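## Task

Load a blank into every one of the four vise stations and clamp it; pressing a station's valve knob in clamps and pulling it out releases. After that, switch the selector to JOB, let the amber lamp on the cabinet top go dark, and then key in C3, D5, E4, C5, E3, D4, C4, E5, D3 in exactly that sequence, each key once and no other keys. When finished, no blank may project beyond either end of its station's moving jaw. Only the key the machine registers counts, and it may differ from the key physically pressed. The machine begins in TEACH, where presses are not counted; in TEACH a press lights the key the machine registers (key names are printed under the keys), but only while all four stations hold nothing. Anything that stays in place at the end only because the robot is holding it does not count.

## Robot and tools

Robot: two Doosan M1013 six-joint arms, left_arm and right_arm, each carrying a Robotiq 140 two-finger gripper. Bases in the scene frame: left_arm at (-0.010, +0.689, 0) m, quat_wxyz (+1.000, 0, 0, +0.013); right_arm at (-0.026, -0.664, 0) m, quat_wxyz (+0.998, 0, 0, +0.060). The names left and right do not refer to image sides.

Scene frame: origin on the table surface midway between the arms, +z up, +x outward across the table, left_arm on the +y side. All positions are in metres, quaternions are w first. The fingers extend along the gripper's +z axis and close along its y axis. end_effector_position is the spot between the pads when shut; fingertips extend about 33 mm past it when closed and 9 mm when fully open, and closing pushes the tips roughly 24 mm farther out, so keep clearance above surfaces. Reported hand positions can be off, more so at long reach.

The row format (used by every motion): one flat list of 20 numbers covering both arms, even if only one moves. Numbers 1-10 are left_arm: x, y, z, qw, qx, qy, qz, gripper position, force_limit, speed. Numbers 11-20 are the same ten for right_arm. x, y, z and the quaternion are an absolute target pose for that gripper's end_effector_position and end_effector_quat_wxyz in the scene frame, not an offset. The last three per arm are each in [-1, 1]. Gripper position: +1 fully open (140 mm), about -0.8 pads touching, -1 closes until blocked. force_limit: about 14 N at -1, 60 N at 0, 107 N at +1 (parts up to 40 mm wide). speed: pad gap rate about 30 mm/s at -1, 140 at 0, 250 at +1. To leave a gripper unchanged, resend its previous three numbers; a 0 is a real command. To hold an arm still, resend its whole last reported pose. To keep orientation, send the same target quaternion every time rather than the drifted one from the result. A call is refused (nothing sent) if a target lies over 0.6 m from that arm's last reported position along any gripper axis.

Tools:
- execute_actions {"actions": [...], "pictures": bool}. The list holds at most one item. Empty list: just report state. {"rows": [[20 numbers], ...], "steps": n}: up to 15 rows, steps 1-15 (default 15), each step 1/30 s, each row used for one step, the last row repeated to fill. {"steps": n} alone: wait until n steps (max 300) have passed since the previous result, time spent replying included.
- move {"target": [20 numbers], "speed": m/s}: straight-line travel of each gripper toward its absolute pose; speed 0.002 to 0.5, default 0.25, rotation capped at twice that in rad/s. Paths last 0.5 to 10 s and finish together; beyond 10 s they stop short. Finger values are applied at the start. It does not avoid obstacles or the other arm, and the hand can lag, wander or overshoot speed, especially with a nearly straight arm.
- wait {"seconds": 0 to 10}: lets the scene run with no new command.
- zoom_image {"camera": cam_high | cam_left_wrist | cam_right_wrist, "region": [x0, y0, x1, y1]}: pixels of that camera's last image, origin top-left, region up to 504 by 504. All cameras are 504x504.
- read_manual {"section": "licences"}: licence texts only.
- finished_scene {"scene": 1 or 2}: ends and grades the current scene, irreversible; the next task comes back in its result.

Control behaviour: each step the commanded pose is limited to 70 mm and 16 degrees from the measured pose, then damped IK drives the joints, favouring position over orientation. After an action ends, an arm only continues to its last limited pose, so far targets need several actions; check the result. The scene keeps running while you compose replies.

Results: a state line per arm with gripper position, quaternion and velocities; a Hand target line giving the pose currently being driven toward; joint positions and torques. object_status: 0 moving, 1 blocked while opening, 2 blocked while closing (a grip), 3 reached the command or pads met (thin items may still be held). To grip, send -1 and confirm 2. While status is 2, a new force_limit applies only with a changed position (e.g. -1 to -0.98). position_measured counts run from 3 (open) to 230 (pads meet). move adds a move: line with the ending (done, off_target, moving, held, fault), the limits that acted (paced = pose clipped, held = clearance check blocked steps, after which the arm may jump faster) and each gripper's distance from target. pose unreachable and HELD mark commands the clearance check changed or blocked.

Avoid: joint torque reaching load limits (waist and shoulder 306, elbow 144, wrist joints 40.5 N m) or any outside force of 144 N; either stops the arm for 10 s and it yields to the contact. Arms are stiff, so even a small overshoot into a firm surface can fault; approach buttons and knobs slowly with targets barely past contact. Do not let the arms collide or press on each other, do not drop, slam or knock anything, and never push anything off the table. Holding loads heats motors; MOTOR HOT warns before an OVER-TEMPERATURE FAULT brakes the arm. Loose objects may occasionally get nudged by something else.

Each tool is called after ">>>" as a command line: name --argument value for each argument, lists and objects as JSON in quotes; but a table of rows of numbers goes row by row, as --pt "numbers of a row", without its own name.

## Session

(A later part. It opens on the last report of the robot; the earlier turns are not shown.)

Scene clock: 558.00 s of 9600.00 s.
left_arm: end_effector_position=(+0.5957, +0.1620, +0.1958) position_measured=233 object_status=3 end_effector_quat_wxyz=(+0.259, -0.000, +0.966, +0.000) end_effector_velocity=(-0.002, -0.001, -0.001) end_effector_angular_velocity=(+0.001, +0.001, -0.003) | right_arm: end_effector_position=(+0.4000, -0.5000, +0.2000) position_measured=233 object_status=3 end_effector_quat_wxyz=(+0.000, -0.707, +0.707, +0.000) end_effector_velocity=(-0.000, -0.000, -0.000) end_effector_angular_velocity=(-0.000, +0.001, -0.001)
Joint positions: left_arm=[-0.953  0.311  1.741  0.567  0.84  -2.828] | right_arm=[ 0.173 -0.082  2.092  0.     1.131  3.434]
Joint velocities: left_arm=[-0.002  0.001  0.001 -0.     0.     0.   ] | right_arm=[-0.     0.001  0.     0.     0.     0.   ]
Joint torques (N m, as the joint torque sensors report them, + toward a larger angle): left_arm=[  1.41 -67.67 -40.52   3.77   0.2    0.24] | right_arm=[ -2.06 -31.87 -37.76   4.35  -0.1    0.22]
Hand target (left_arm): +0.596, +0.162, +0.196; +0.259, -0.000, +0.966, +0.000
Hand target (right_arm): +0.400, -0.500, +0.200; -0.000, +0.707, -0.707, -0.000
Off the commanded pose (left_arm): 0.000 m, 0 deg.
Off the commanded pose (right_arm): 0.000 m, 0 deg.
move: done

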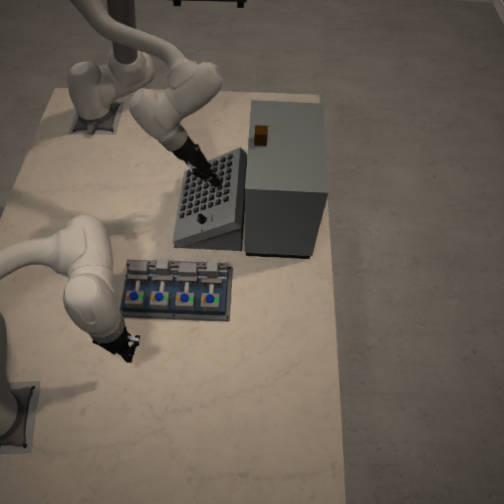

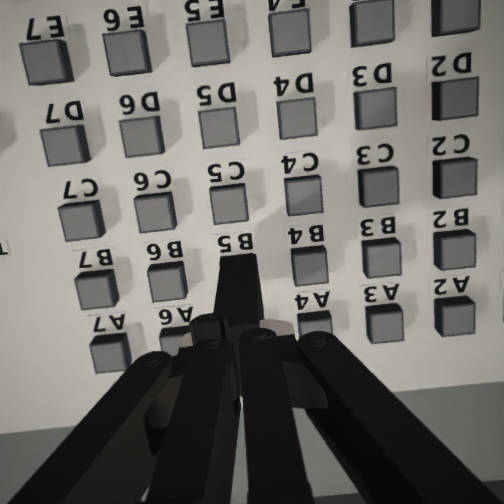

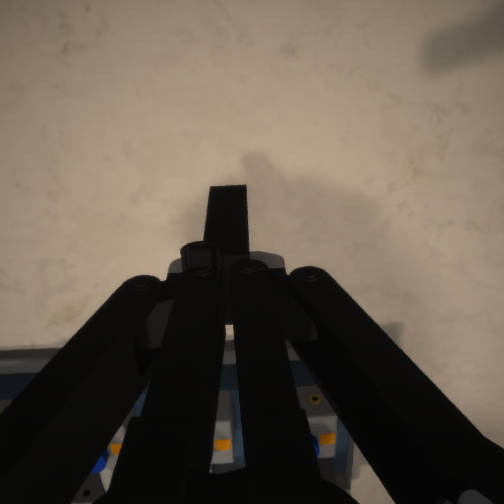

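Next: D3, C4, B4, D5, C3.

>>> move --target '[0.5387,0.23,0.1588,0.2588,0,0.9659,0,-1,0,-0.5,0.4,-0.5,0.2,0,0.7071,-0.7071,0,-1,0,-0.5]' --speed 0.08

>>> move --target '[0.5437,0.23,0.1500,0.2588,0,0.9659,0,-1,0,-0.5,0.4,-0.5,0.2,0,0.7071,-0.7071,0,-1,0,-0.5]' --speed 0.015

>>> move --target '[0.5387,0.23,0.1588,0.2588,0,0.9659,0,-1,0,-0.5,0.4,-0.5,0.2,0,0.7071,-0.7071,0,-1,0,-0.5]' --speed 0.05

>>> move --target '[0.5672,0.196,0.1773,0.2588,0,0.9659,0,-1,0,-0.5,0.4,-0.5,0.2,0,0.7071,-0.7071,0,-1,0,-0.5]' --speed 0.08

>>> move --target '[0.5721,0.196,0.1688,0.2588,0,0.9659,0,-1,0,-0.5,0.4,-0.5,0.2,0,0.7071,-0.7071,0,-1,0,-0.5]' --speed 0.015

>>> move --target '[0.5672,0.196,0.1773,0.2588,0,0.9659,0,-1,0,-0.5,0.4,-0.5,0.2,0,0.7071,-0.7071,0,-1,0,-0.5]' --speed 0.05

>>> move --target '[0.5957,0.196,0.1958,0.2588,0,0.9659,0,-1,0,-0.5,0.4,-0.5,0.2,0,0.7071,-0.7071,0,-1,0,-0.5]' --speed 0.08

>>> move --target '[0.6006,0.196,0.1873,0.2588,0,0.9659,0,-1,0,-0.5,0.4,-0.5,0.2,0,0.7071,-0.7071,0,-1,0,-0.5]' --speed 0.015

>>> move --target '[0.5957,0.196,0.1958,0.2588,0,0.9659,0,-1,0,-0.5,0.4,-0.5,0.2,0,0.7071,-0.7071,0,-1,0,-0.5]' --speed 0.05

>>> move --target '[0.5387,0.162,0.1588,0.2588,0,0.9659,0,-1,0,-0.5,0.4,-0.5,0.2,0,0.7071,-0.7071,0,-1,0,-0.5]' --speed 0.08

>>> move --target '[0.5435,0.162,0.1504,0.2588,0,0.9659,0,-1,0,-0.5,0.4,-0.5,0.2,0,0.7071,-0.7071,0,-1,0,-0.5]' --speed 0.015

>>> move --target '[0.5387,0.162,0.1588,0.2588,0,0.9659,0,-1,0,-0.5,0.4,-0.5,0.2,0,0.7071,-0.7071,0,-1,0,-0.5]' --speed 0.05

>>> move --target '[0.5672,0.23,0.1773,0.2588,0,0.9659,0,-1,0,-0.5,0.4,-0.5,0.2,0,0.7071,-0.7071,0,-1,0,-0.5]' --speed 0.08

>>> move --target '[0.5722,0.23,0.1686,0.2588,0,0.9659,0,-1,0,-0.5,0.4,-0.5,0.2,0,0.7071,-0.7071,0,-1,0,-0.5]' --speed 0.015

>>> move --target '[0.555,0.23,0.198,0.2588,0,0.9659,0,-1,0,-0.5,0.4,-0.5,0.2,0,0.7071,-0.7071,0,-1,0,-0.5]' --speed 0.05

>>> finished_scene --scene 1

Scene clock: 593.30 s of 9600.00 s.
left_arm: end_effector_position=(+0.5388, +0.2300, +0.1589) position_measured=233 object_status=3 end_effector_quat_wxyz=(+0.259, +0.000, +0.966, -0.000) end_effector_velocity=(-0.000, -0.001, +0.001) end_effector_angular_velocity=(-0.002, -0.001, -0.001) | right_arm: end_effector_position=(+0.4000, -0.5000, +0.2000) position_measured=233 object_status=3 end_effector_quat_wxyz=(+0.000, -0.707, +0.707, +0.000) end_effector_velocity=(+0.000, -0.000, +0.000) end_effector_angular_velocity=(+0.000, -0.000, -0.000)
Joint positions: left_arm=[-0.961  0.215  1.947  0.628  0.753 -2.921] | right_arm=[ 0.173 -0.082  2.092  0.     1.131  3.434]
Joint velocities: left_arm=[-0.001 -0.    -0.001  0.    -0.001 -0.001] | right_arm=[-0.001 -0.    -0.     0.     0.    -0.   ]
Joint torques (N m, as the joint torque sensors report them, + toward a larger angle): left_arm=[  0.73 -56.57 -37.85   3.37   0.36   0.22] | right_arm=[ -1.32 -30.4  -37.4    4.36  -0.14   0.17]
Hand target (left_arm): +0.539, +0.230, +0.159; +0.259, +0.000, +0.966, -0.000
Hand target (right_arm): +0.400, -0.500, +0.200; -0.000, +0.707, -0.707, -0.000
Off the commanded pose (left_arm): 0.000 m, 0 deg.
Off the commanded pose (right_arm): 0.000 m, 0 deg.
After step 90, 30.77 s passed at rest.
move: done

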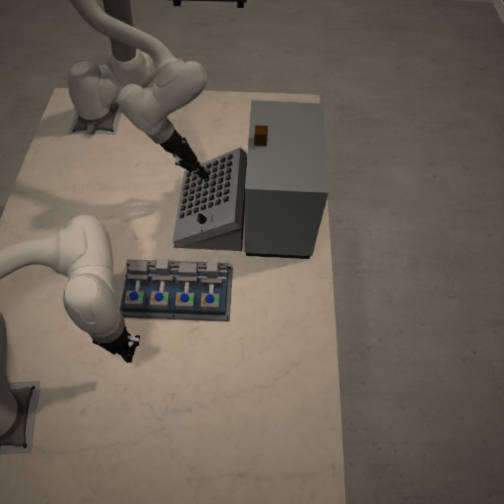

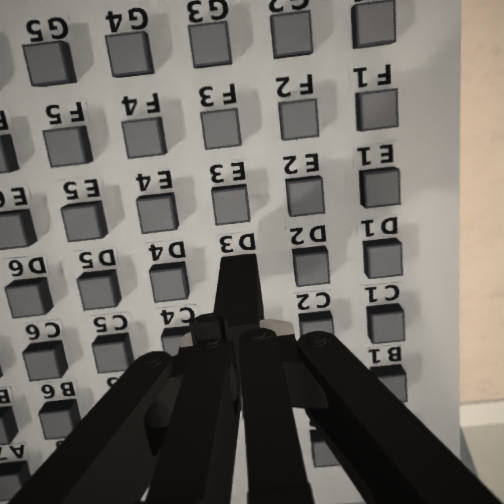

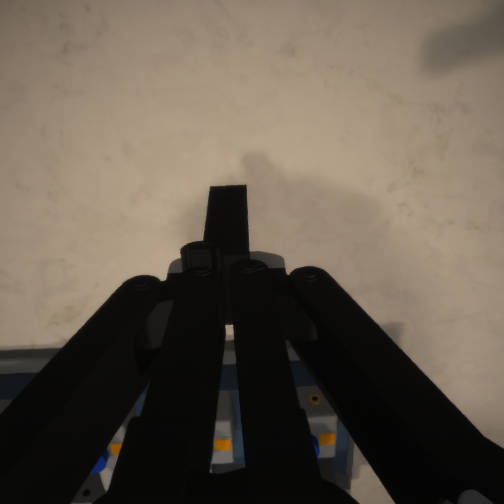

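Scene clock: 594.20 s of 9600.00 s.
left_arm: end_effector_position=(+0.5437, +0.2300, +0.1501) position_measured=233 object_status=3 end_effector_quat_wxyz=(+0.259, +0.000, +0.966, -0.000) end_effector_velocity=(+0.001, +0.000, +0.001) end_effector_angular_velocity=(-0.001, -0.002, +0.001) | right_arm: end_effector_position=(+0.4000, -0.5000, +0.2000) position_measured=233 object_status=3 end_effector_quat_wxyz=(+0.000, -0.707, +0.707, -0.000) end_effector_velocity=(-0.000, -0.001, -0.001) end_effector_angular_velocity=(-0.001, +0.002, -0.001)
Joint positions: left_arm=[-0.954  0.228  1.949  0.637  0.738 -2.929] | right_arm=[ 0.173 -0.082  2.092 -0.     1.131  3.434]
Joint velocities: left_arm=[ 0.001 -0.001 -0.     0.001 -0.001 -0.   ] | right_arm=[-0.002  0.     0.001 -0.    -0.    -0.   ]
Joint torques (N m, as the joint torque sensors report them, + toward a larger angle): left_arm=[  3.6  -49.72 -35.02   3.39  -0.32   0.22] | right_arm=[ -0.97 -31.81 -38.15   4.43  -0.08   0.24]
Hand target (left_arm): +0.544, +0.230, +0.150; +0.259, +0.000, +0.966, -0.000
Hand target (right_arm): +0.400, -0.500, +0.200; -0.000, +0.707, -0.707, -0.000
Off the commanded pose (left_arm): 0.000 m, 0 deg.
Off the commanded pose (right_arm): 0.000 m, 0 deg.
move: done

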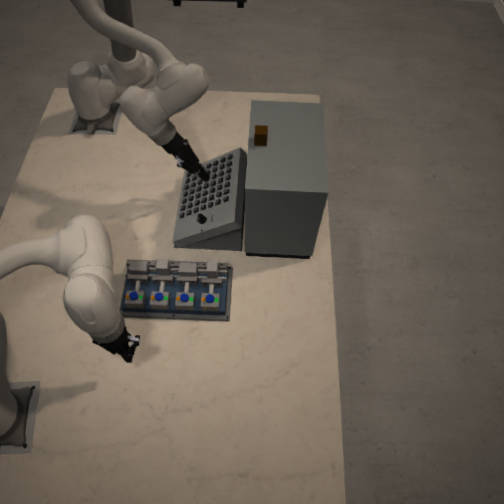

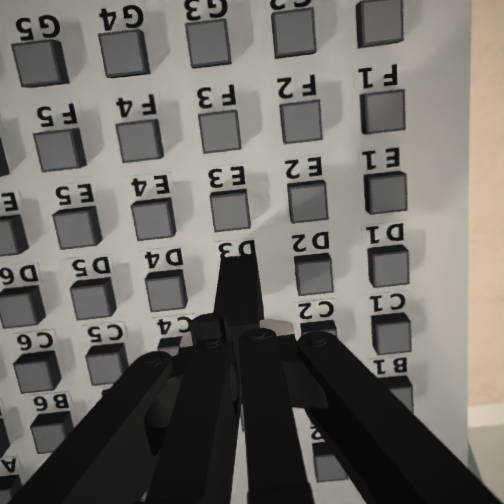

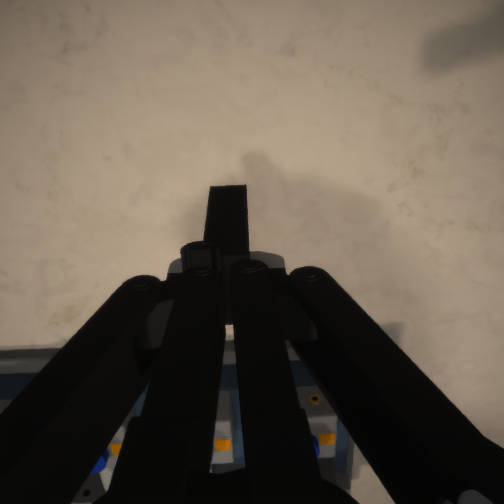

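Scene clock: 594.90 s of 9600.00 s.
left_arm: end_effector_position=(+0.5387, +0.2300, +0.1588) position_measured=233 object_status=3 end_effector_quat_wxyz=(+0.259, -0.000, +0.966, +0.000) end_effector_velocity=(-0.001, -0.001, +0.001) end_effector_angular_velocity=(-0.003, +0.001, -0.001) | right_arm: end_effector_position=(+0.4000, -0.5000, +0.2000) position_measured=233 object_status=3 end_effector_quat_wxyz=(+0.000, -0.707, +0.707, -0.000) end_effector_velocity=(+0.001, -0.001, +0.000) end_effector_angular_velocity=(-0.000, -0.000, -0.002)
Joint positions: left_arm=[-0.961  0.215  1.947  0.628  0.753 -2.922] | right_arm=[ 0.173 -0.082  2.092 -0.     1.131  3.434]
Joint velocities: left_arm=[-0.002 -0.001 -0.    -0.002 -0.     0.   ] | right_arm=[-0.001  0.    -0.001 -0.     0.     0.   ]
Joint torques (N m, as the joint torque sensors report them, + toward a larger angle): left_arm=[  0.37 -56.36 -38.25   3.47   0.24   0.35] | right_arm=[ -1.02 -29.65 -38.18   4.41  -0.27   0.16]
Hand target (left_arm): +0.539, +0.230, +0.159; +0.259, -0.000, +0.966, +0.000
Hand target (right_arm): +0.400, -0.500, +0.200; -0.000, +0.707, -0.707, -0.000
Off the commanded pose (left_arm): 0.000 m, 0 deg.
Off the commanded pose (right_arm): 0.000 m, 0 deg.
move: done

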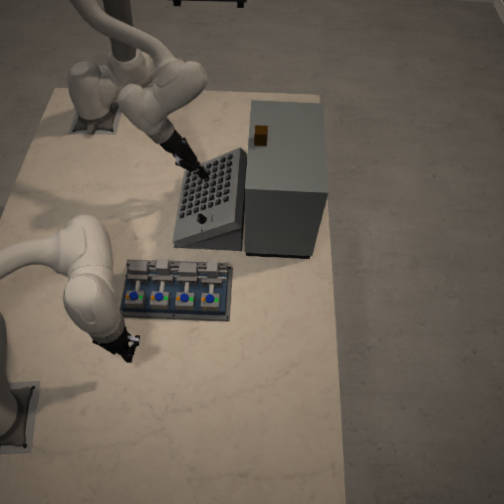

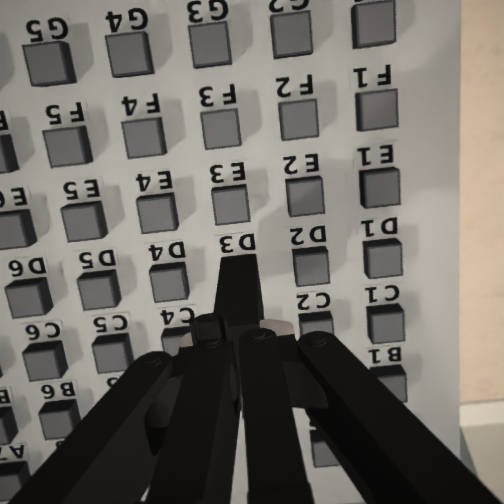

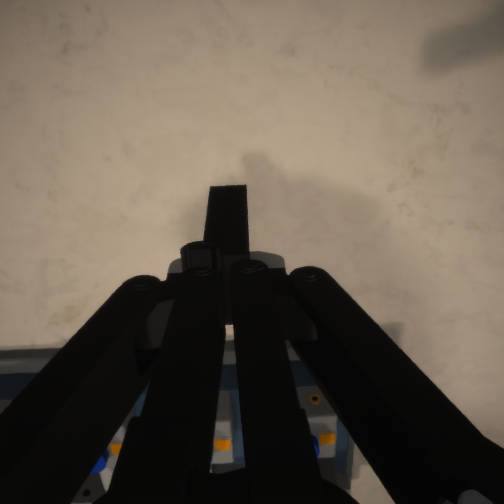

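Scene clock: 595.80 s of 9600.00 s.
left_arm: end_effector_position=(+0.5672, +0.1960, +0.1773) position_measured=233 object_status=3 end_effector_quat_wxyz=(+0.259, -0.000, +0.966, +0.000) end_effector_velocity=(-0.000, -0.000, -0.000) end_effector_angular_velocity=(+0.001, +0.001, -0.000) | right_arm: end_effector_position=(+0.4000, -0.5000, +0.2000) position_measured=233 object_status=3 end_effector_quat_wxyz=(+0.000, -0.707, +0.707, -0.000) end_effector_velocity=(+0.000, -0.000, +0.000) end_effector_angular_velocity=(+0.000, -0.001, -0.000)
Joint positions: left_arm=[-0.957  0.262  1.846  0.596  0.795 -2.874] | right_arm=[ 0.173 -0.082  2.092 -0.     1.131  3.434]
Joint velocities: left_arm=[-0.001  0.    -0.001 -0.001  0.001  0.001] | right_arm=[-0. -0. -0.  0. -0.  0.]
Joint torques (N m, as the joint torque sensors report them, + toward a larger angle): left_arm=[  0.47 -62.58 -39.13   3.56   0.19   0.14] | right_arm=[ -0.53 -31.59 -37.52   4.19  -0.25   0.24]
Hand target (left_arm): +0.567, +0.196, +0.177; +0.259, -0.000, +0.966, +0.000
Hand target (right_arm): +0.400, -0.500, +0.200; -0.000, +0.707, -0.707, -0.000
Off the commanded pose (left_arm): 0.000 m, 0 deg.
Off the commanded pose (right_arm): 0.000 m, 0 deg.
move: done

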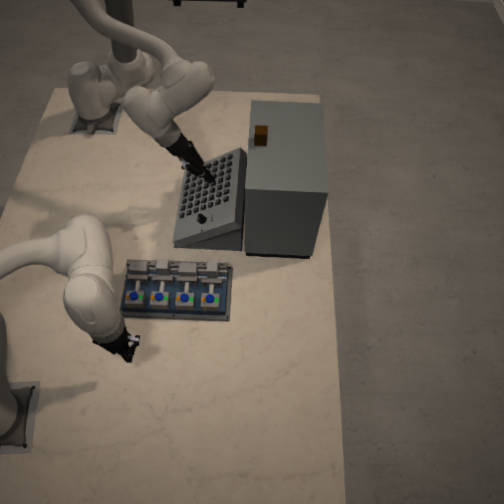

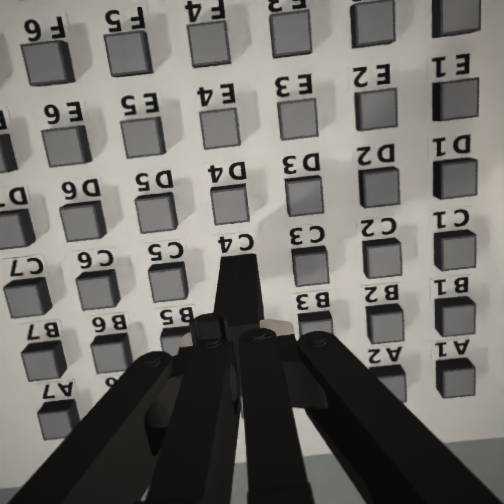

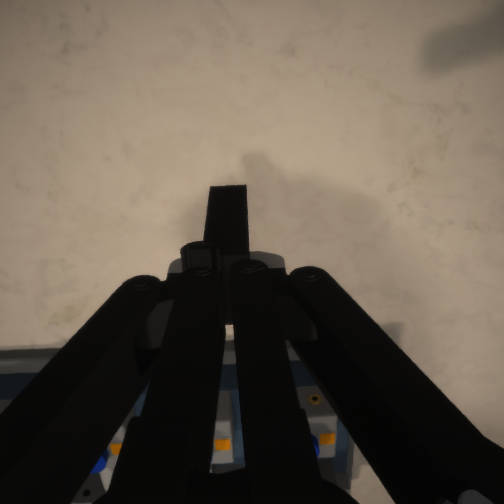

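Scene clock: 596.67 s of 9600.00 s.
left_arm: end_effector_position=(+0.5721, +0.1960, +0.1689) position_measured=233 object_status=3 end_effector_quat_wxyz=(+0.259, -0.000, +0.966, -0.000) end_effector_velocity=(+0.001, +0.002, -0.001) end_effector_angular_velocity=(+0.000, +0.002, +0.002) | right_arm: end_effector_position=(+0.4000, -0.5000, +0.2000) position_measured=233 object_status=3 end_effector_quat_wxyz=(+0.000, -0.707, +0.707, -0.000) end_effector_velocity=(+0.000, +0.001, +0.000) end_effector_angular_velocity=(+0.000, -0.000, +0.001)
Joint positions: left_arm=[-0.951  0.274  1.848  0.602  0.781 -2.878] | right_arm=[ 0.173 -0.082  2.092 -0.     1.131  3.434]
Joint velocities: left_arm=[ 0.003  0.     0.002 -0.001 -0.001  0.   ] | right_arm=[ 0.001  0.    -0.001 -0.     0.     0.   ]
Joint torques (N m, as the joint torque sensors report them, + toward a larger angle): left_arm=[  4.41 -54.46 -36.07   3.51  -0.5    0.32] | right_arm=[ -0.76 -31.23 -37.7    4.25  -0.19   0.23]
Hand target (left_arm): +0.572, +0.196, +0.169; +0.259, +0.000, +0.966, -0.000
Hand target (right_arm): +0.400, -0.500, +0.200; -0.000, +0.707, -0.707, -0.000
Off the commanded pose (left_arm): 0.000 m, 0 deg.
Off the commanded pose (right_arm): 0.000 m, 0 deg.
move: done

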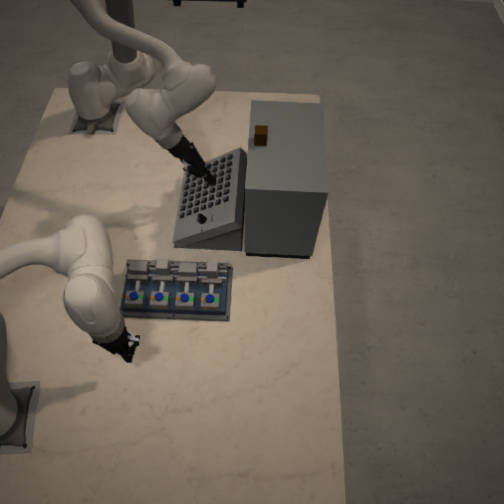

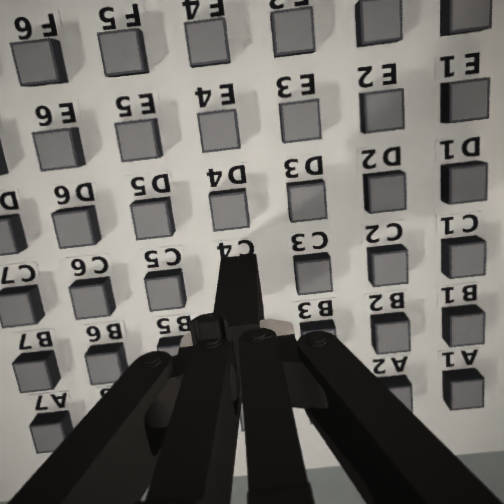

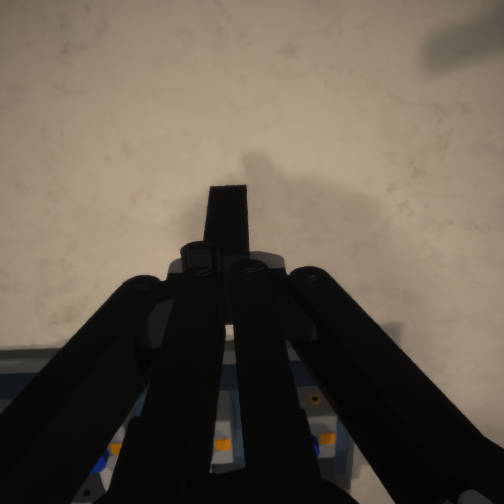

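Scene clock: 597.37 s of 9600.00 s.
left_arm: end_effector_position=(+0.5672, +0.1960, +0.1773) position_measured=233 object_status=3 end_effector_quat_wxyz=(+0.259, -0.000, +0.966, +0.000) end_effector_velocity=(-0.000, -0.000, -0.001) end_effector_angular_velocity=(+0.000, +0.000, -0.000) | right_arm: end_effector_position=(+0.4000, -0.5000, +0.2000) position_measured=233 object_status=3 end_effector_quat_wxyz=(+0.000, -0.707, +0.707, -0.000) end_effector_velocity=(-0.000, -0.000, -0.000) end_effector_angular_velocity=(+0.000, +0.000, -0.000)
Joint positions: left_arm=[-0.957  0.262  1.846  0.596  0.795 -2.874] | right_arm=[ 0.173 -0.082  2.092 -0.     1.131  3.434]
Joint velocities: left_arm=[-0.  0.  0. -0. -0.  0.] | right_arm=[-0. -0.  0.  0. -0.  0.]
Joint torques (N m, as the joint torque sensors report them, + toward a larger angle): left_arm=[  0.63 -62.32 -39.59   3.64   0.31   0.22] | right_arm=[ -2.03 -30.99 -37.84   4.24   0.12   0.24]
Hand target (left_arm): +0.567, +0.196, +0.177; +0.259, -0.000, +0.966, +0.000
Hand target (right_arm): +0.400, -0.500, +0.200; -0.000, +0.707, -0.707, -0.000
Off the commanded pose (left_arm): 0.000 m, 0 deg.
Off the commanded pose (right_arm): 0.000 m, 0 deg.
move: done

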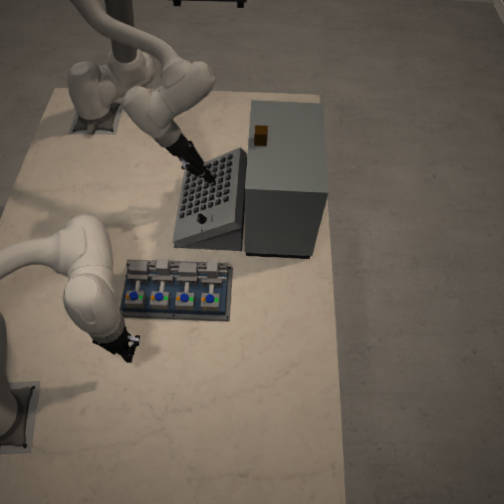

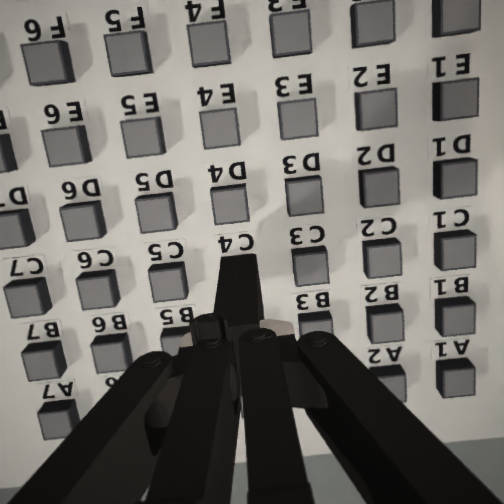

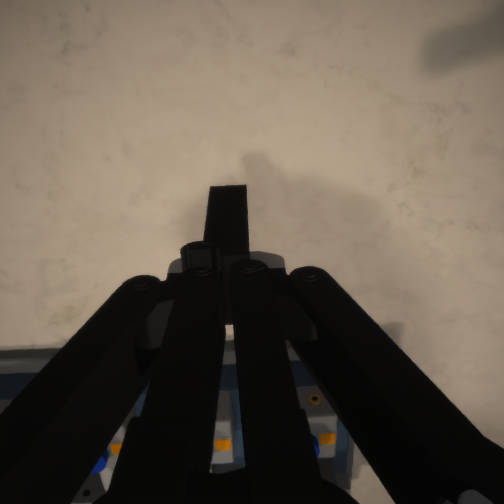

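Scene clock: 598.13 s of 9600.00 s.
left_arm: end_effector_position=(+0.5957, +0.1960, +0.1958) position_measured=233 object_status=3 end_effector_quat_wxyz=(+0.259, -0.000, +0.966, +0.000) end_effector_velocity=(+0.001, +0.000, +0.000) end_effector_angular_velocity=(-0.000, -0.000, +0.000) | right_arm: end_effector_position=(+0.4000, -0.5000, +0.2000) position_measured=233 object_status=3 end_effector_quat_wxyz=(-0.000, -0.707, +0.707, -0.000) end_effector_velocity=(+0.000, -0.000, -0.000) end_effector_angular_velocity=(+0.000, +0.000, -0.001)
Joint positions: left_arm=[-0.922  0.274  1.792  0.567  0.814 -2.807] | right_arm=[ 0.173 -0.082  2.092 -0.     1.131  3.434]
Joint velocities: left_arm=[ 0.001  0.    -0.001 -0.001  0.     0.001] | right_arm=[-0.001  0.    -0.     0.    -0.    -0.   ]
Joint torques (N m, as the joint torque sensors report them, + toward a larger angle): left_arm=[  0.58 -63.91 -40.34   3.69   0.16   0.2 ] | right_arm=[ -2.37 -30.86 -38.12   4.26   0.04   0.15]
Hand target (left_arm): +0.596, +0.196, +0.196; +0.259, -0.000, +0.966, +0.000
Hand target (right_arm): +0.400, -0.500, +0.200; -0.000, +0.707, -0.707, -0.000
Off the commanded pose (left_arm): 0.000 m, 0 deg.
Off the commanded pose (right_arm): 0.000 m, 0 deg.
move: done

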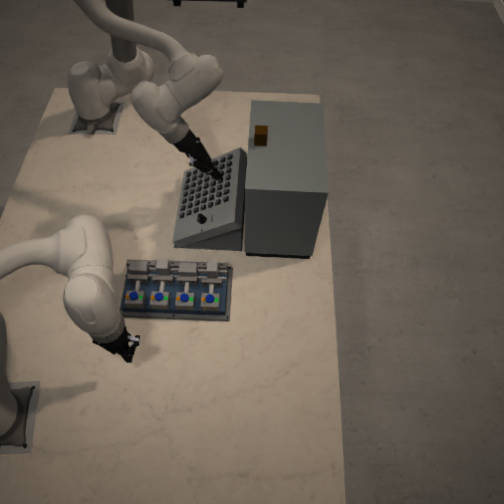

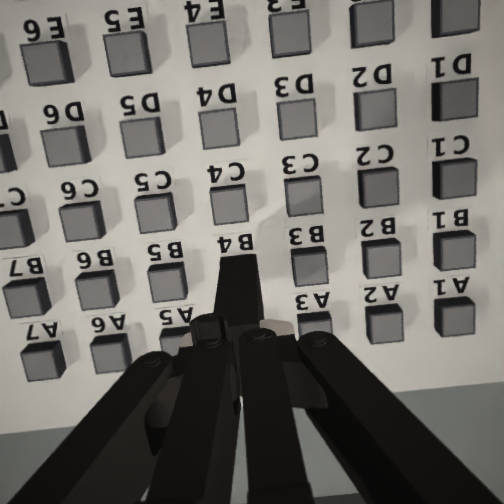

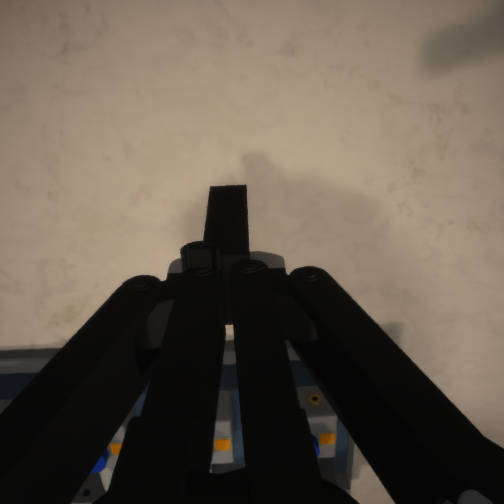

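Scene clock: 599.00 s of 9600.00 s.
left_arm: end_effector_position=(+0.6006, +0.1960, +0.1874) position_measured=233 object_status=3 end_effector_quat_wxyz=(+0.259, -0.000, +0.966, -0.000) end_effector_velocity=(+0.000, -0.001, -0.000) end_effector_angular_velocity=(+0.000, -0.001, -0.002) | right_arm: end_effector_position=(+0.4000, -0.5000, +0.2000) position_measured=233 object_status=3 end_effector_quat_wxyz=(-0.000, -0.707, +0.707, -0.000) end_effector_velocity=(-0.000, -0.000, -0.000) end_effector_angular_velocity=(-0.000, +0.001, -0.000)
Joint positions: left_arm=[-0.916  0.285  1.794  0.572  0.8   -2.811] | right_arm=[ 0.173 -0.082  2.092 -0.     1.131  3.434]
Joint velocities: left_arm=[-0.001  0.001 -0.     0.002 -0.001  0.   ] | right_arm=[-0.  0.  0. -0.  0.  0.]
Joint torques (N m, as the joint torque sensors report them, + toward a larger angle): left_arm=[  4.79 -54.06 -35.73   3.92  -0.68   0.32] | right_arm=[ -1.67 -30.44 -38.44   4.35  -0.25   0.16]
Hand target (left_arm): +0.601, +0.196, +0.187; +0.259, +0.000, +0.966, -0.000
Hand target (right_arm): +0.400, -0.500, +0.200; -0.000, +0.707, -0.707, -0.000
Off the commanded pose (left_arm): 0.000 m, 0 deg.
Off the commanded pose (right_arm): 0.000 m, 0 deg.
move: done

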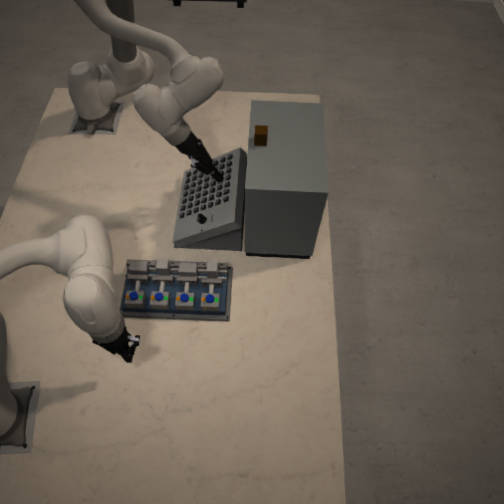

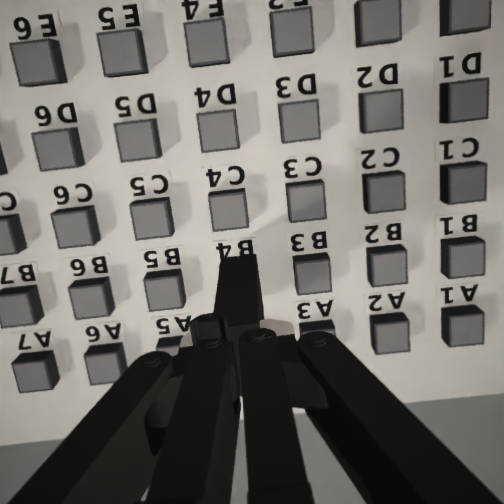

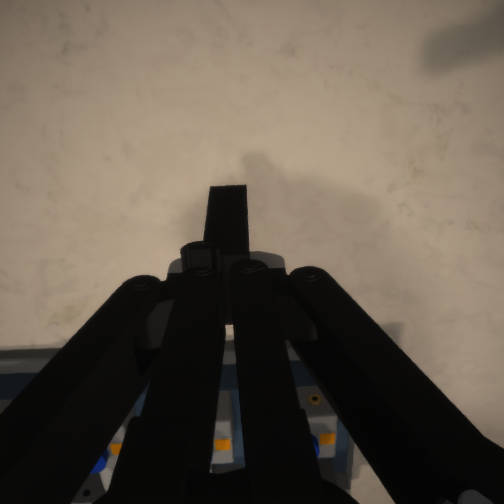

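Scene clock: 599.70 s of 9600.00 s.
left_arm: end_effector_position=(+0.5957, +0.1960, +0.1958) position_measured=233 object_status=3 end_effector_quat_wxyz=(+0.259, -0.000, +0.966, +0.000) end_effector_velocity=(+0.000, -0.000, +0.000) end_effector_angular_velocity=(-0.001, +0.001, +0.002) | right_arm: end_effector_position=(+0.4000, -0.5000, +0.2000) position_measured=233 object_status=3 end_effector_quat_wxyz=(+0.000, -0.707, +0.707, -0.000) end_effector_velocity=(+0.000, -0.000, -0.000) end_effector_angular_velocity=(+0.000, +0.000, -0.001)
Joint positions: left_arm=[-0.922  0.274  1.792  0.566  0.814 -2.807] | right_arm=[ 0.173 -0.082  2.092 -0.     1.131  3.434]
Joint velocities: left_arm=[ 0.     0.001 -0.002 -0.002  0.001  0.   ] | right_arm=[-0.001  0.    -0.     0.     0.     0.   ]
Joint torques (N m, as the joint torque sensors report them, + toward a larger angle): left_arm=[  0.51 -63.71 -40.19   3.72   0.1    0.27] | right_arm=[ -0.89 -30.32 -37.84   4.13  -0.22   0.27]
Hand target (left_arm): +0.596, +0.196, +0.196; +0.259, -0.000, +0.966, +0.000
Hand target (right_arm): +0.400, -0.500, +0.200; -0.000, +0.707, -0.707, -0.000
Off the commanded pose (left_arm): 0.000 m, 0 deg.
Off the commanded pose (right_arm): 0.000 m, 0 deg.
move: done

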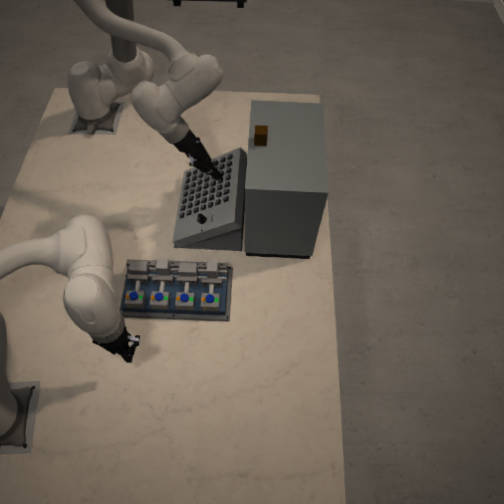

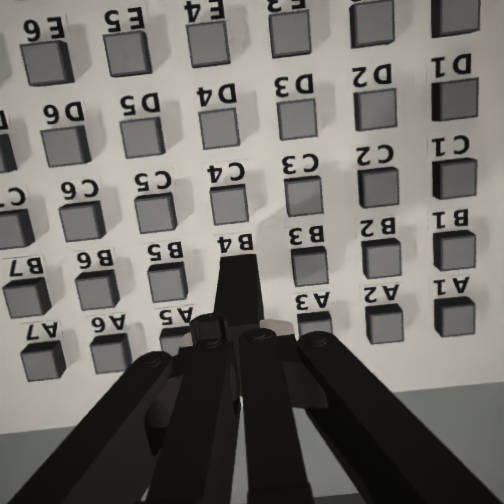

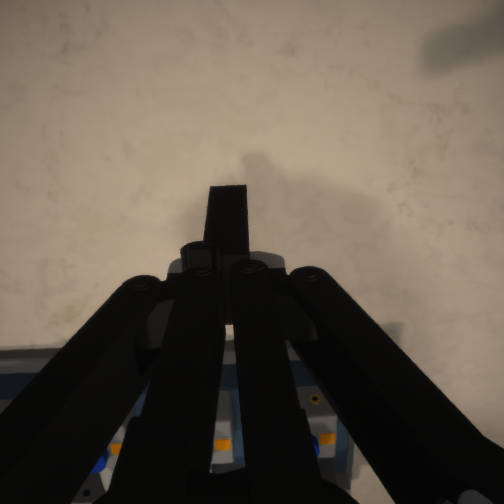

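Scene clock: 600.97 s of 9600.00 s.
left_arm: end_effector_position=(+0.5386, +0.1620, +0.1588) position_measured=233 object_status=3 end_effector_quat_wxyz=(+0.259, +0.000, +0.966, -0.000) end_effector_velocity=(-0.001, -0.001, +0.001) end_effector_angular_velocity=(-0.001, -0.001, -0.002) | right_arm: end_effector_position=(+0.4000, -0.5000, +0.2000) position_measured=233 object_status=3 end_effector_quat_wxyz=(+0.000, -0.707, +0.707, -0.000) end_effector_velocity=(-0.000, +0.000, +0.000) end_effector_angular_velocity=(-0.000, -0.000, +0.000)
Joint positions: left_arm=[-1.023  0.291  1.845  0.622  0.804 -2.961] | right_arm=[ 0.173 -0.082  2.092 -0.     1.131  3.434]
Joint velocities: left_arm=[-0.002 -0.001 -0.001  0.     0.    -0.001] | right_arm=[ 0.001 -0.001  0.    -0.     0.     0.   ]
Joint torques (N m, as the joint torque sensors report them, + toward a larger angle): left_arm=[ -0.35 -63.86 -39.27   3.47   0.38   0.29] | right_arm=[ -1.94 -32.53 -37.69   4.29  -0.15   0.16]
Hand target (left_arm): +0.539, +0.162, +0.159; +0.259, +0.000, +0.966, -0.000
Hand target (right_arm): +0.400, -0.500, +0.200; -0.000, +0.707, -0.707, -0.000
Off the commanded pose (left_arm): 0.000 m, 0 deg.
Off the commanded pose (right_arm): 0.000 m, 0 deg.
move: done

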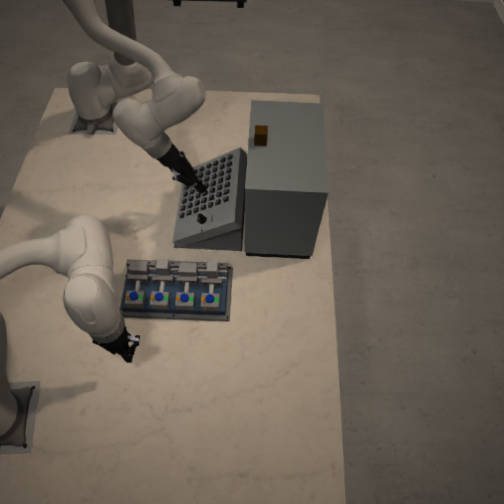

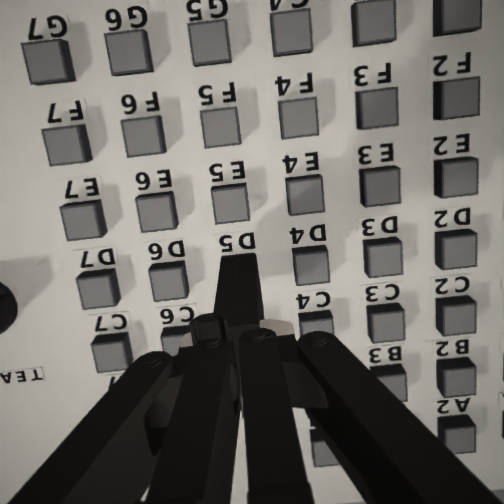

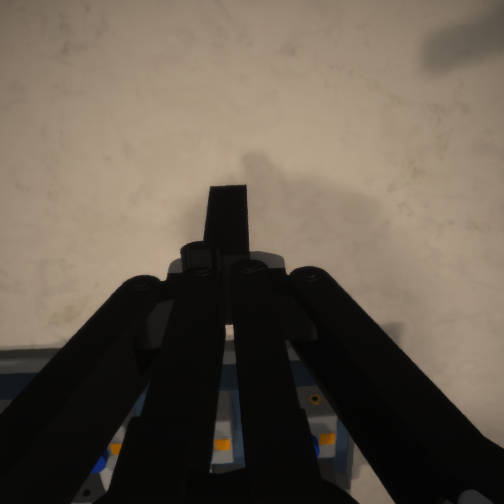

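Scene clock: 601.83 s of 9600.00 s.
left_arm: end_effector_position=(+0.5435, +0.1620, +0.1505) position_measured=233 object_status=3 end_effector_quat_wxyz=(+0.259, -0.000, +0.966, -0.000) end_effector_velocity=(-0.001, -0.000, -0.000) end_effector_angular_velocity=(-0.000, -0.000, -0.002) | right_arm: end_effector_position=(+0.4000, -0.5000, +0.2000) position_measured=233 object_status=3 end_effector_quat_wxyz=(-0.000, -0.707, +0.707, -0.000) end_effector_velocity=(+0.000, +0.000, +0.000) end_effector_angular_velocity=(+0.000, -0.000, +0.001)
Joint positions: left_arm=[-1.017  0.303  1.846  0.629  0.791 -2.966] | right_arm=[ 0.173 -0.082  2.092 -0.     1.131  3.434]
Joint velocities: left_arm=[-0.001 -0.     0.001  0.001 -0.001  0.   ] | right_arm=[ 0.001 -0.    -0.     0.     0.    -0.   ]
Joint torques (N m, as the joint torque sensors report them, + toward a larger angle): left_arm=[  4.86 -55.42 -35.23   3.73  -0.31   0.22] | right_arm=[ -2.39 -30.7  -38.37   4.37   0.01   0.31]
Hand target (left_arm): +0.543, +0.162, +0.150; +0.259, +0.000, +0.966, -0.000
Hand target (right_arm): +0.400, -0.500, +0.200; -0.000, +0.707, -0.707, -0.000
Off the commanded pose (left_arm): 0.000 m, 0 deg.
Off the commanded pose (right_arm): 0.000 m, 0 deg.
move: done

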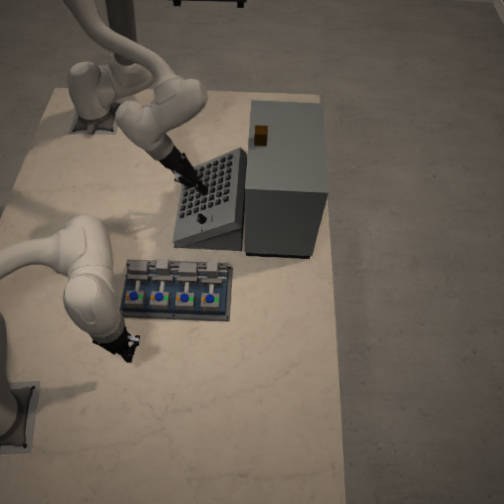

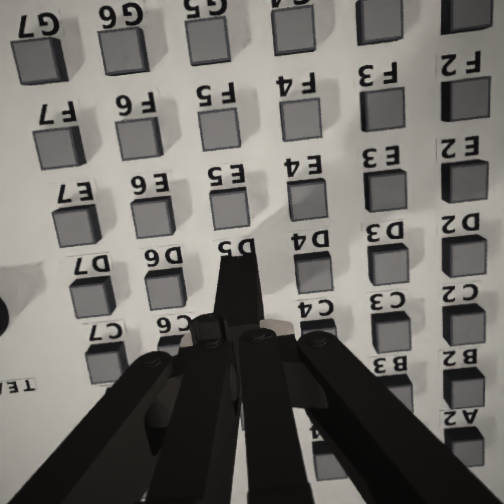

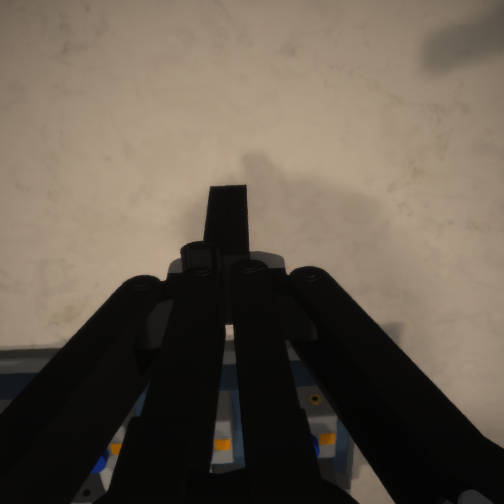

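Scene clock: 602.53 s of 9600.00 s.
left_arm: end_effector_position=(+0.5387, +0.1620, +0.1588) position_measured=233 object_status=3 end_effector_quat_wxyz=(+0.259, -0.000, +0.966, +0.000) end_effector_velocity=(-0.002, -0.001, +0.000) end_effector_angular_velocity=(-0.000, +0.000, -0.002) | right_arm: end_effector_position=(+0.4000, -0.5000, +0.2000) position_measured=233 object_status=3 end_effector_quat_wxyz=(+0.000, -0.707, +0.707, +0.000) end_effector_velocity=(-0.001, +0.001, -0.000) end_effector_angular_velocity=(-0.000, +0.001, +0.003)
Joint positions: left_arm=[-1.023  0.292  1.845  0.622  0.804 -2.961] | right_arm=[ 0.173 -0.082  2.092  0.     1.131  3.434]
Joint velocities: left_arm=[-0.002 -0.001  0.001 -0.001  0.     0.   ] | right_arm=[ 0.003  0.     0.     0.    -0.    -0.   ]
Joint torques (N m, as the joint torque sensors report them, + toward a larger angle): left_arm=[  0.11 -64.53 -38.98   3.58   0.34   0.21] | right_arm=[ -0.71 -31.26 -37.73   4.35  -0.15   0.26]
Hand target (left_arm): +0.539, +0.162, +0.159; +0.259, -0.000, +0.966, +0.000
Hand target (right_arm): +0.400, -0.500, +0.200; -0.000, +0.707, -0.707, -0.000
Off the commanded pose (left_arm): 0.000 m, 0 deg.
Off the commanded pose (right_arm): 0.000 m, 0 deg.
move: done

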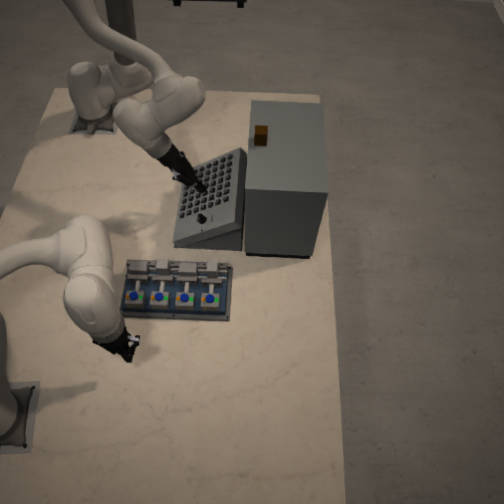

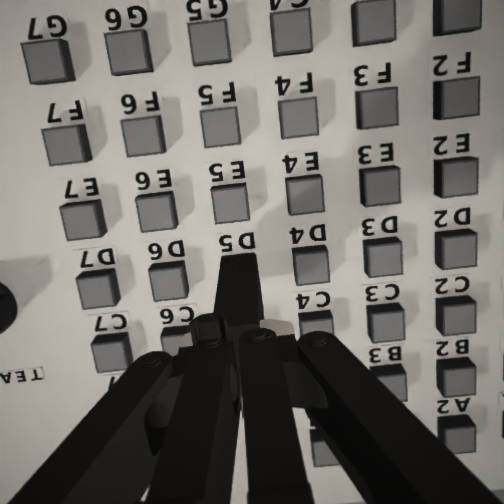

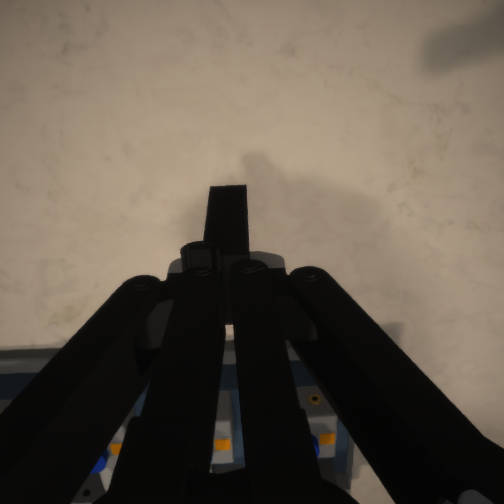

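Scene clock: 603.80 s of 9600.00 s.
left_arm: end_effector_position=(+0.5674, +0.2300, +0.1773) position_measured=233 object_status=3 end_effector_quat_wxyz=(+0.259, +0.000, +0.966, +0.000) end_effector_velocity=(+0.001, +0.001, +0.000) end_effector_angular_velocity=(-0.001, -0.000, +0.002) | right_arm: end_effector_position=(+0.4000, -0.5000, +0.2000) position_measured=233 object_status=3 end_effector_quat_wxyz=(+0.000, -0.707, +0.707, +0.000) end_effector_velocity=(+0.000, -0.000, +0.000) end_effector_angular_velocity=(-0.000, -0.000, -0.001)
Joint positions: left_arm=[-0.923  0.225  1.895  0.596  0.77  -2.849] | right_arm=[ 0.173 -0.082  2.092  0.     1.131  3.434]
Joint velocities: left_arm=[ 0.002 -0.001 -0.    -0.    -0.001  0.   ] | right_arm=[-0.001 -0.     0.    -0.     0.     0.   ]
Joint torques (N m, as the joint torque sensors report them, + toward a larger angle): left_arm=[  0.77 -59.26 -39.49   3.58   0.21   0.36] | right_arm=[ -1.65 -31.17 -37.56   4.17  -0.28   0.15]
Hand target (left_arm): +0.567, +0.230, +0.177; +0.259, -0.000, +0.966, +0.000
Hand target (right_arm): +0.400, -0.500, +0.200; -0.000, +0.707, -0.707, -0.000
Off the commanded pose (left_arm): 0.000 m, 0 deg.
Off the commanded pose (right_arm): 0.000 m, 0 deg.
move: done

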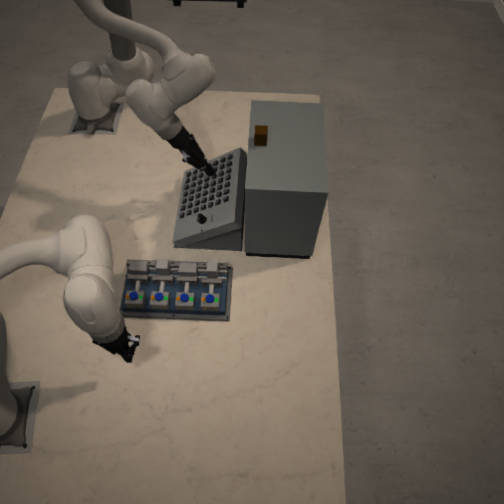

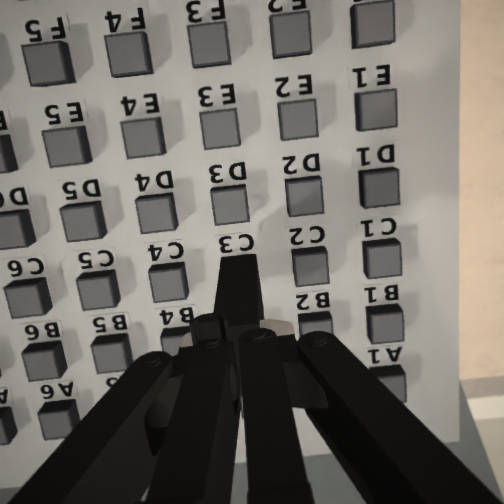

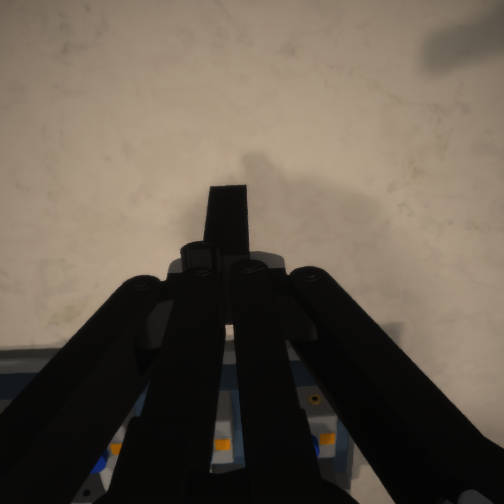

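Scene clock: 604.70 s of 9600.00 s.
left_arm: end_effector_position=(+0.5722, +0.2300, +0.1687) position_measured=233 object_status=3 end_effector_quat_wxyz=(+0.259, +0.000, +0.966, -0.000) end_effector_velocity=(+0.001, -0.000, +0.000) end_effector_angular_velocity=(-0.001, -0.001, +0.001) | right_arm: end_effector_position=(+0.4000, -0.5000, +0.2000) position_measured=233 object_status=3 end_effector_quat_wxyz=(+0.000, -0.707, +0.707, +0.000) end_effector_velocity=(-0.000, -0.000, -0.000) end_effector_angular_velocity=(-0.000, +0.000, +0.000)
Joint positions: left_arm=[-0.917  0.237  1.897  0.603  0.755 -2.855] | right_arm=[ 0.173 -0.082  2.092  0.     1.131  3.434]
Joint velocities: left_arm=[ 0.001  0.001 -0.002  0.    -0.    -0.   ] | right_arm=[ 0.    -0.     0.001 -0.    -0.     0.   ]
Joint torques (N m, as the joint torque sensors report them, + toward a larger angle): left_arm=[  2.8  -51.8  -35.78   3.47  -0.34   0.26] | right_arm=[ -2.5  -31.7  -37.88   4.56  -0.08   0.39]
Hand target (left_arm): +0.572, +0.230, +0.169; +0.259, +0.000, +0.966, -0.000
Hand target (right_arm): +0.400, -0.500, +0.200; -0.000, +0.707, -0.707, -0.000
Off the commanded pose (left_arm): 0.000 m, 0 deg.
Off the commanded pose (right_arm): 0.000 m, 0 deg.
move: done

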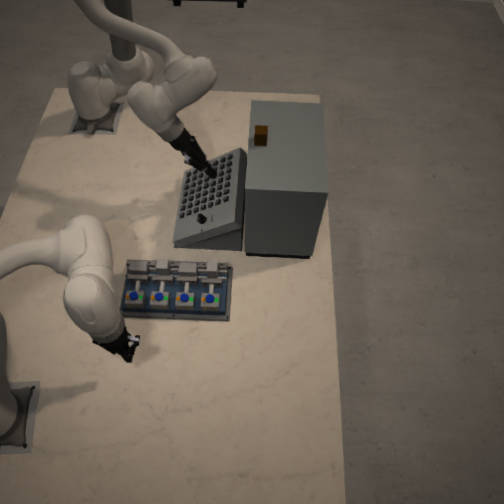

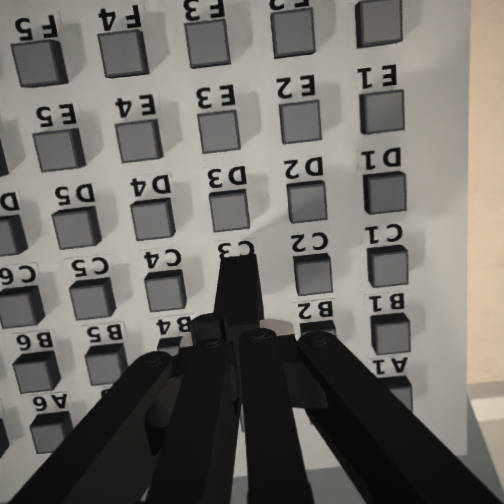

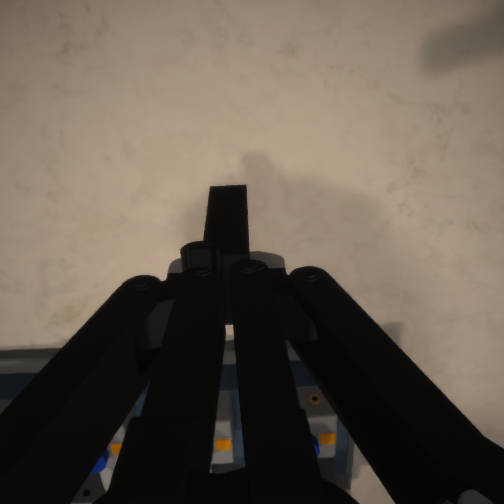

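Scene clock: 605.63 s of 9600.00 s.
left_arm: end_effector_position=(+0.5550, +0.2300, +0.1980) position_measured=233 object_status=3 end_effector_quat_wxyz=(+0.259, -0.000, +0.966, +0.000) end_effector_velocity=(-0.001, -0.000, +0.001) end_effector_angular_velocity=(-0.001, +0.000, -0.001) | right_arm: end_effector_position=(+0.4000, -0.5000, +0.2000) position_measured=233 object_status=3 end_effector_quat_wxyz=(+0.000, -0.707, +0.707, +0.000) end_effector_velocity=(-0.001, +0.000, -0.000) end_effector_angular_velocity=(-0.000, +0.001, +0.000)
Joint positions: left_arm=[-0.939  0.195  1.889  0.58   0.807 -2.838] | right_arm=[ 0.173 -0.082  2.092  0.     1.131  3.434]
Joint velocities: left_arm=[-0.001 -0.002  0.001 -0.001  0.    -0.   ] | right_arm=[ 0.001 -0.     0.001  0.     0.     0.   ]
Joint torques (N m, as the joint torque sensors report them, + toward a larger angle): left_arm=[  0.93 -56.33 -39.95   3.65   0.15   0.34] | right_arm=[ -2.18 -31.33 -37.66   4.12  -0.04   0.13]
Hand target (left_arm): +0.555, +0.230, +0.198; +0.259, -0.000, +0.966, +0.000
Hand target (right_arm): +0.400, -0.500, +0.200; -0.000, +0.707, -0.707, -0.000
Off the commanded pose (left_arm): 0.000 m, 0 deg.
Off the commanded pose (right_arm): 0.000 m, 0 deg.
move: done

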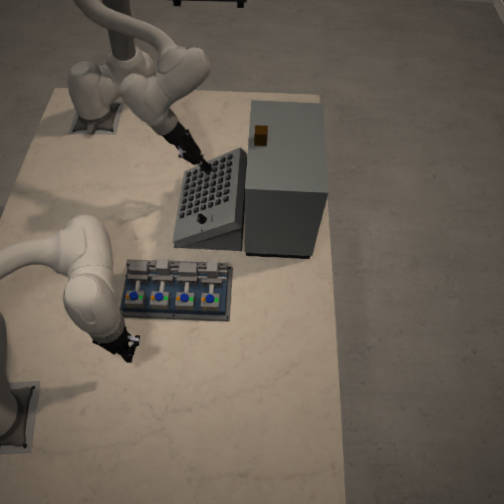

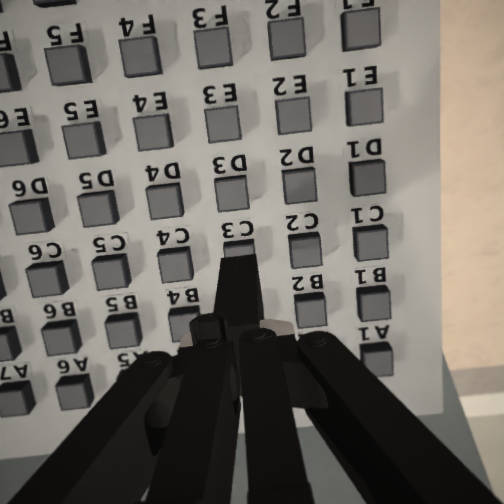

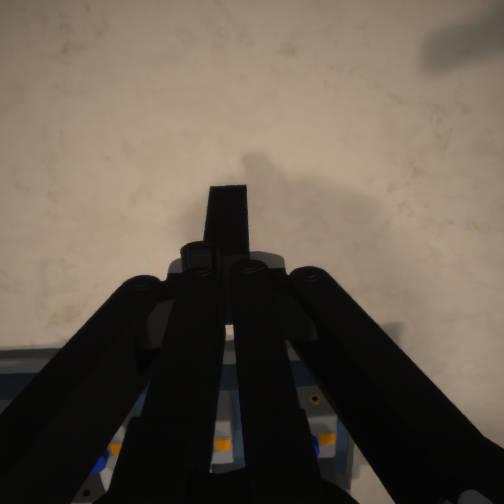

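The scene is finished: the task was done.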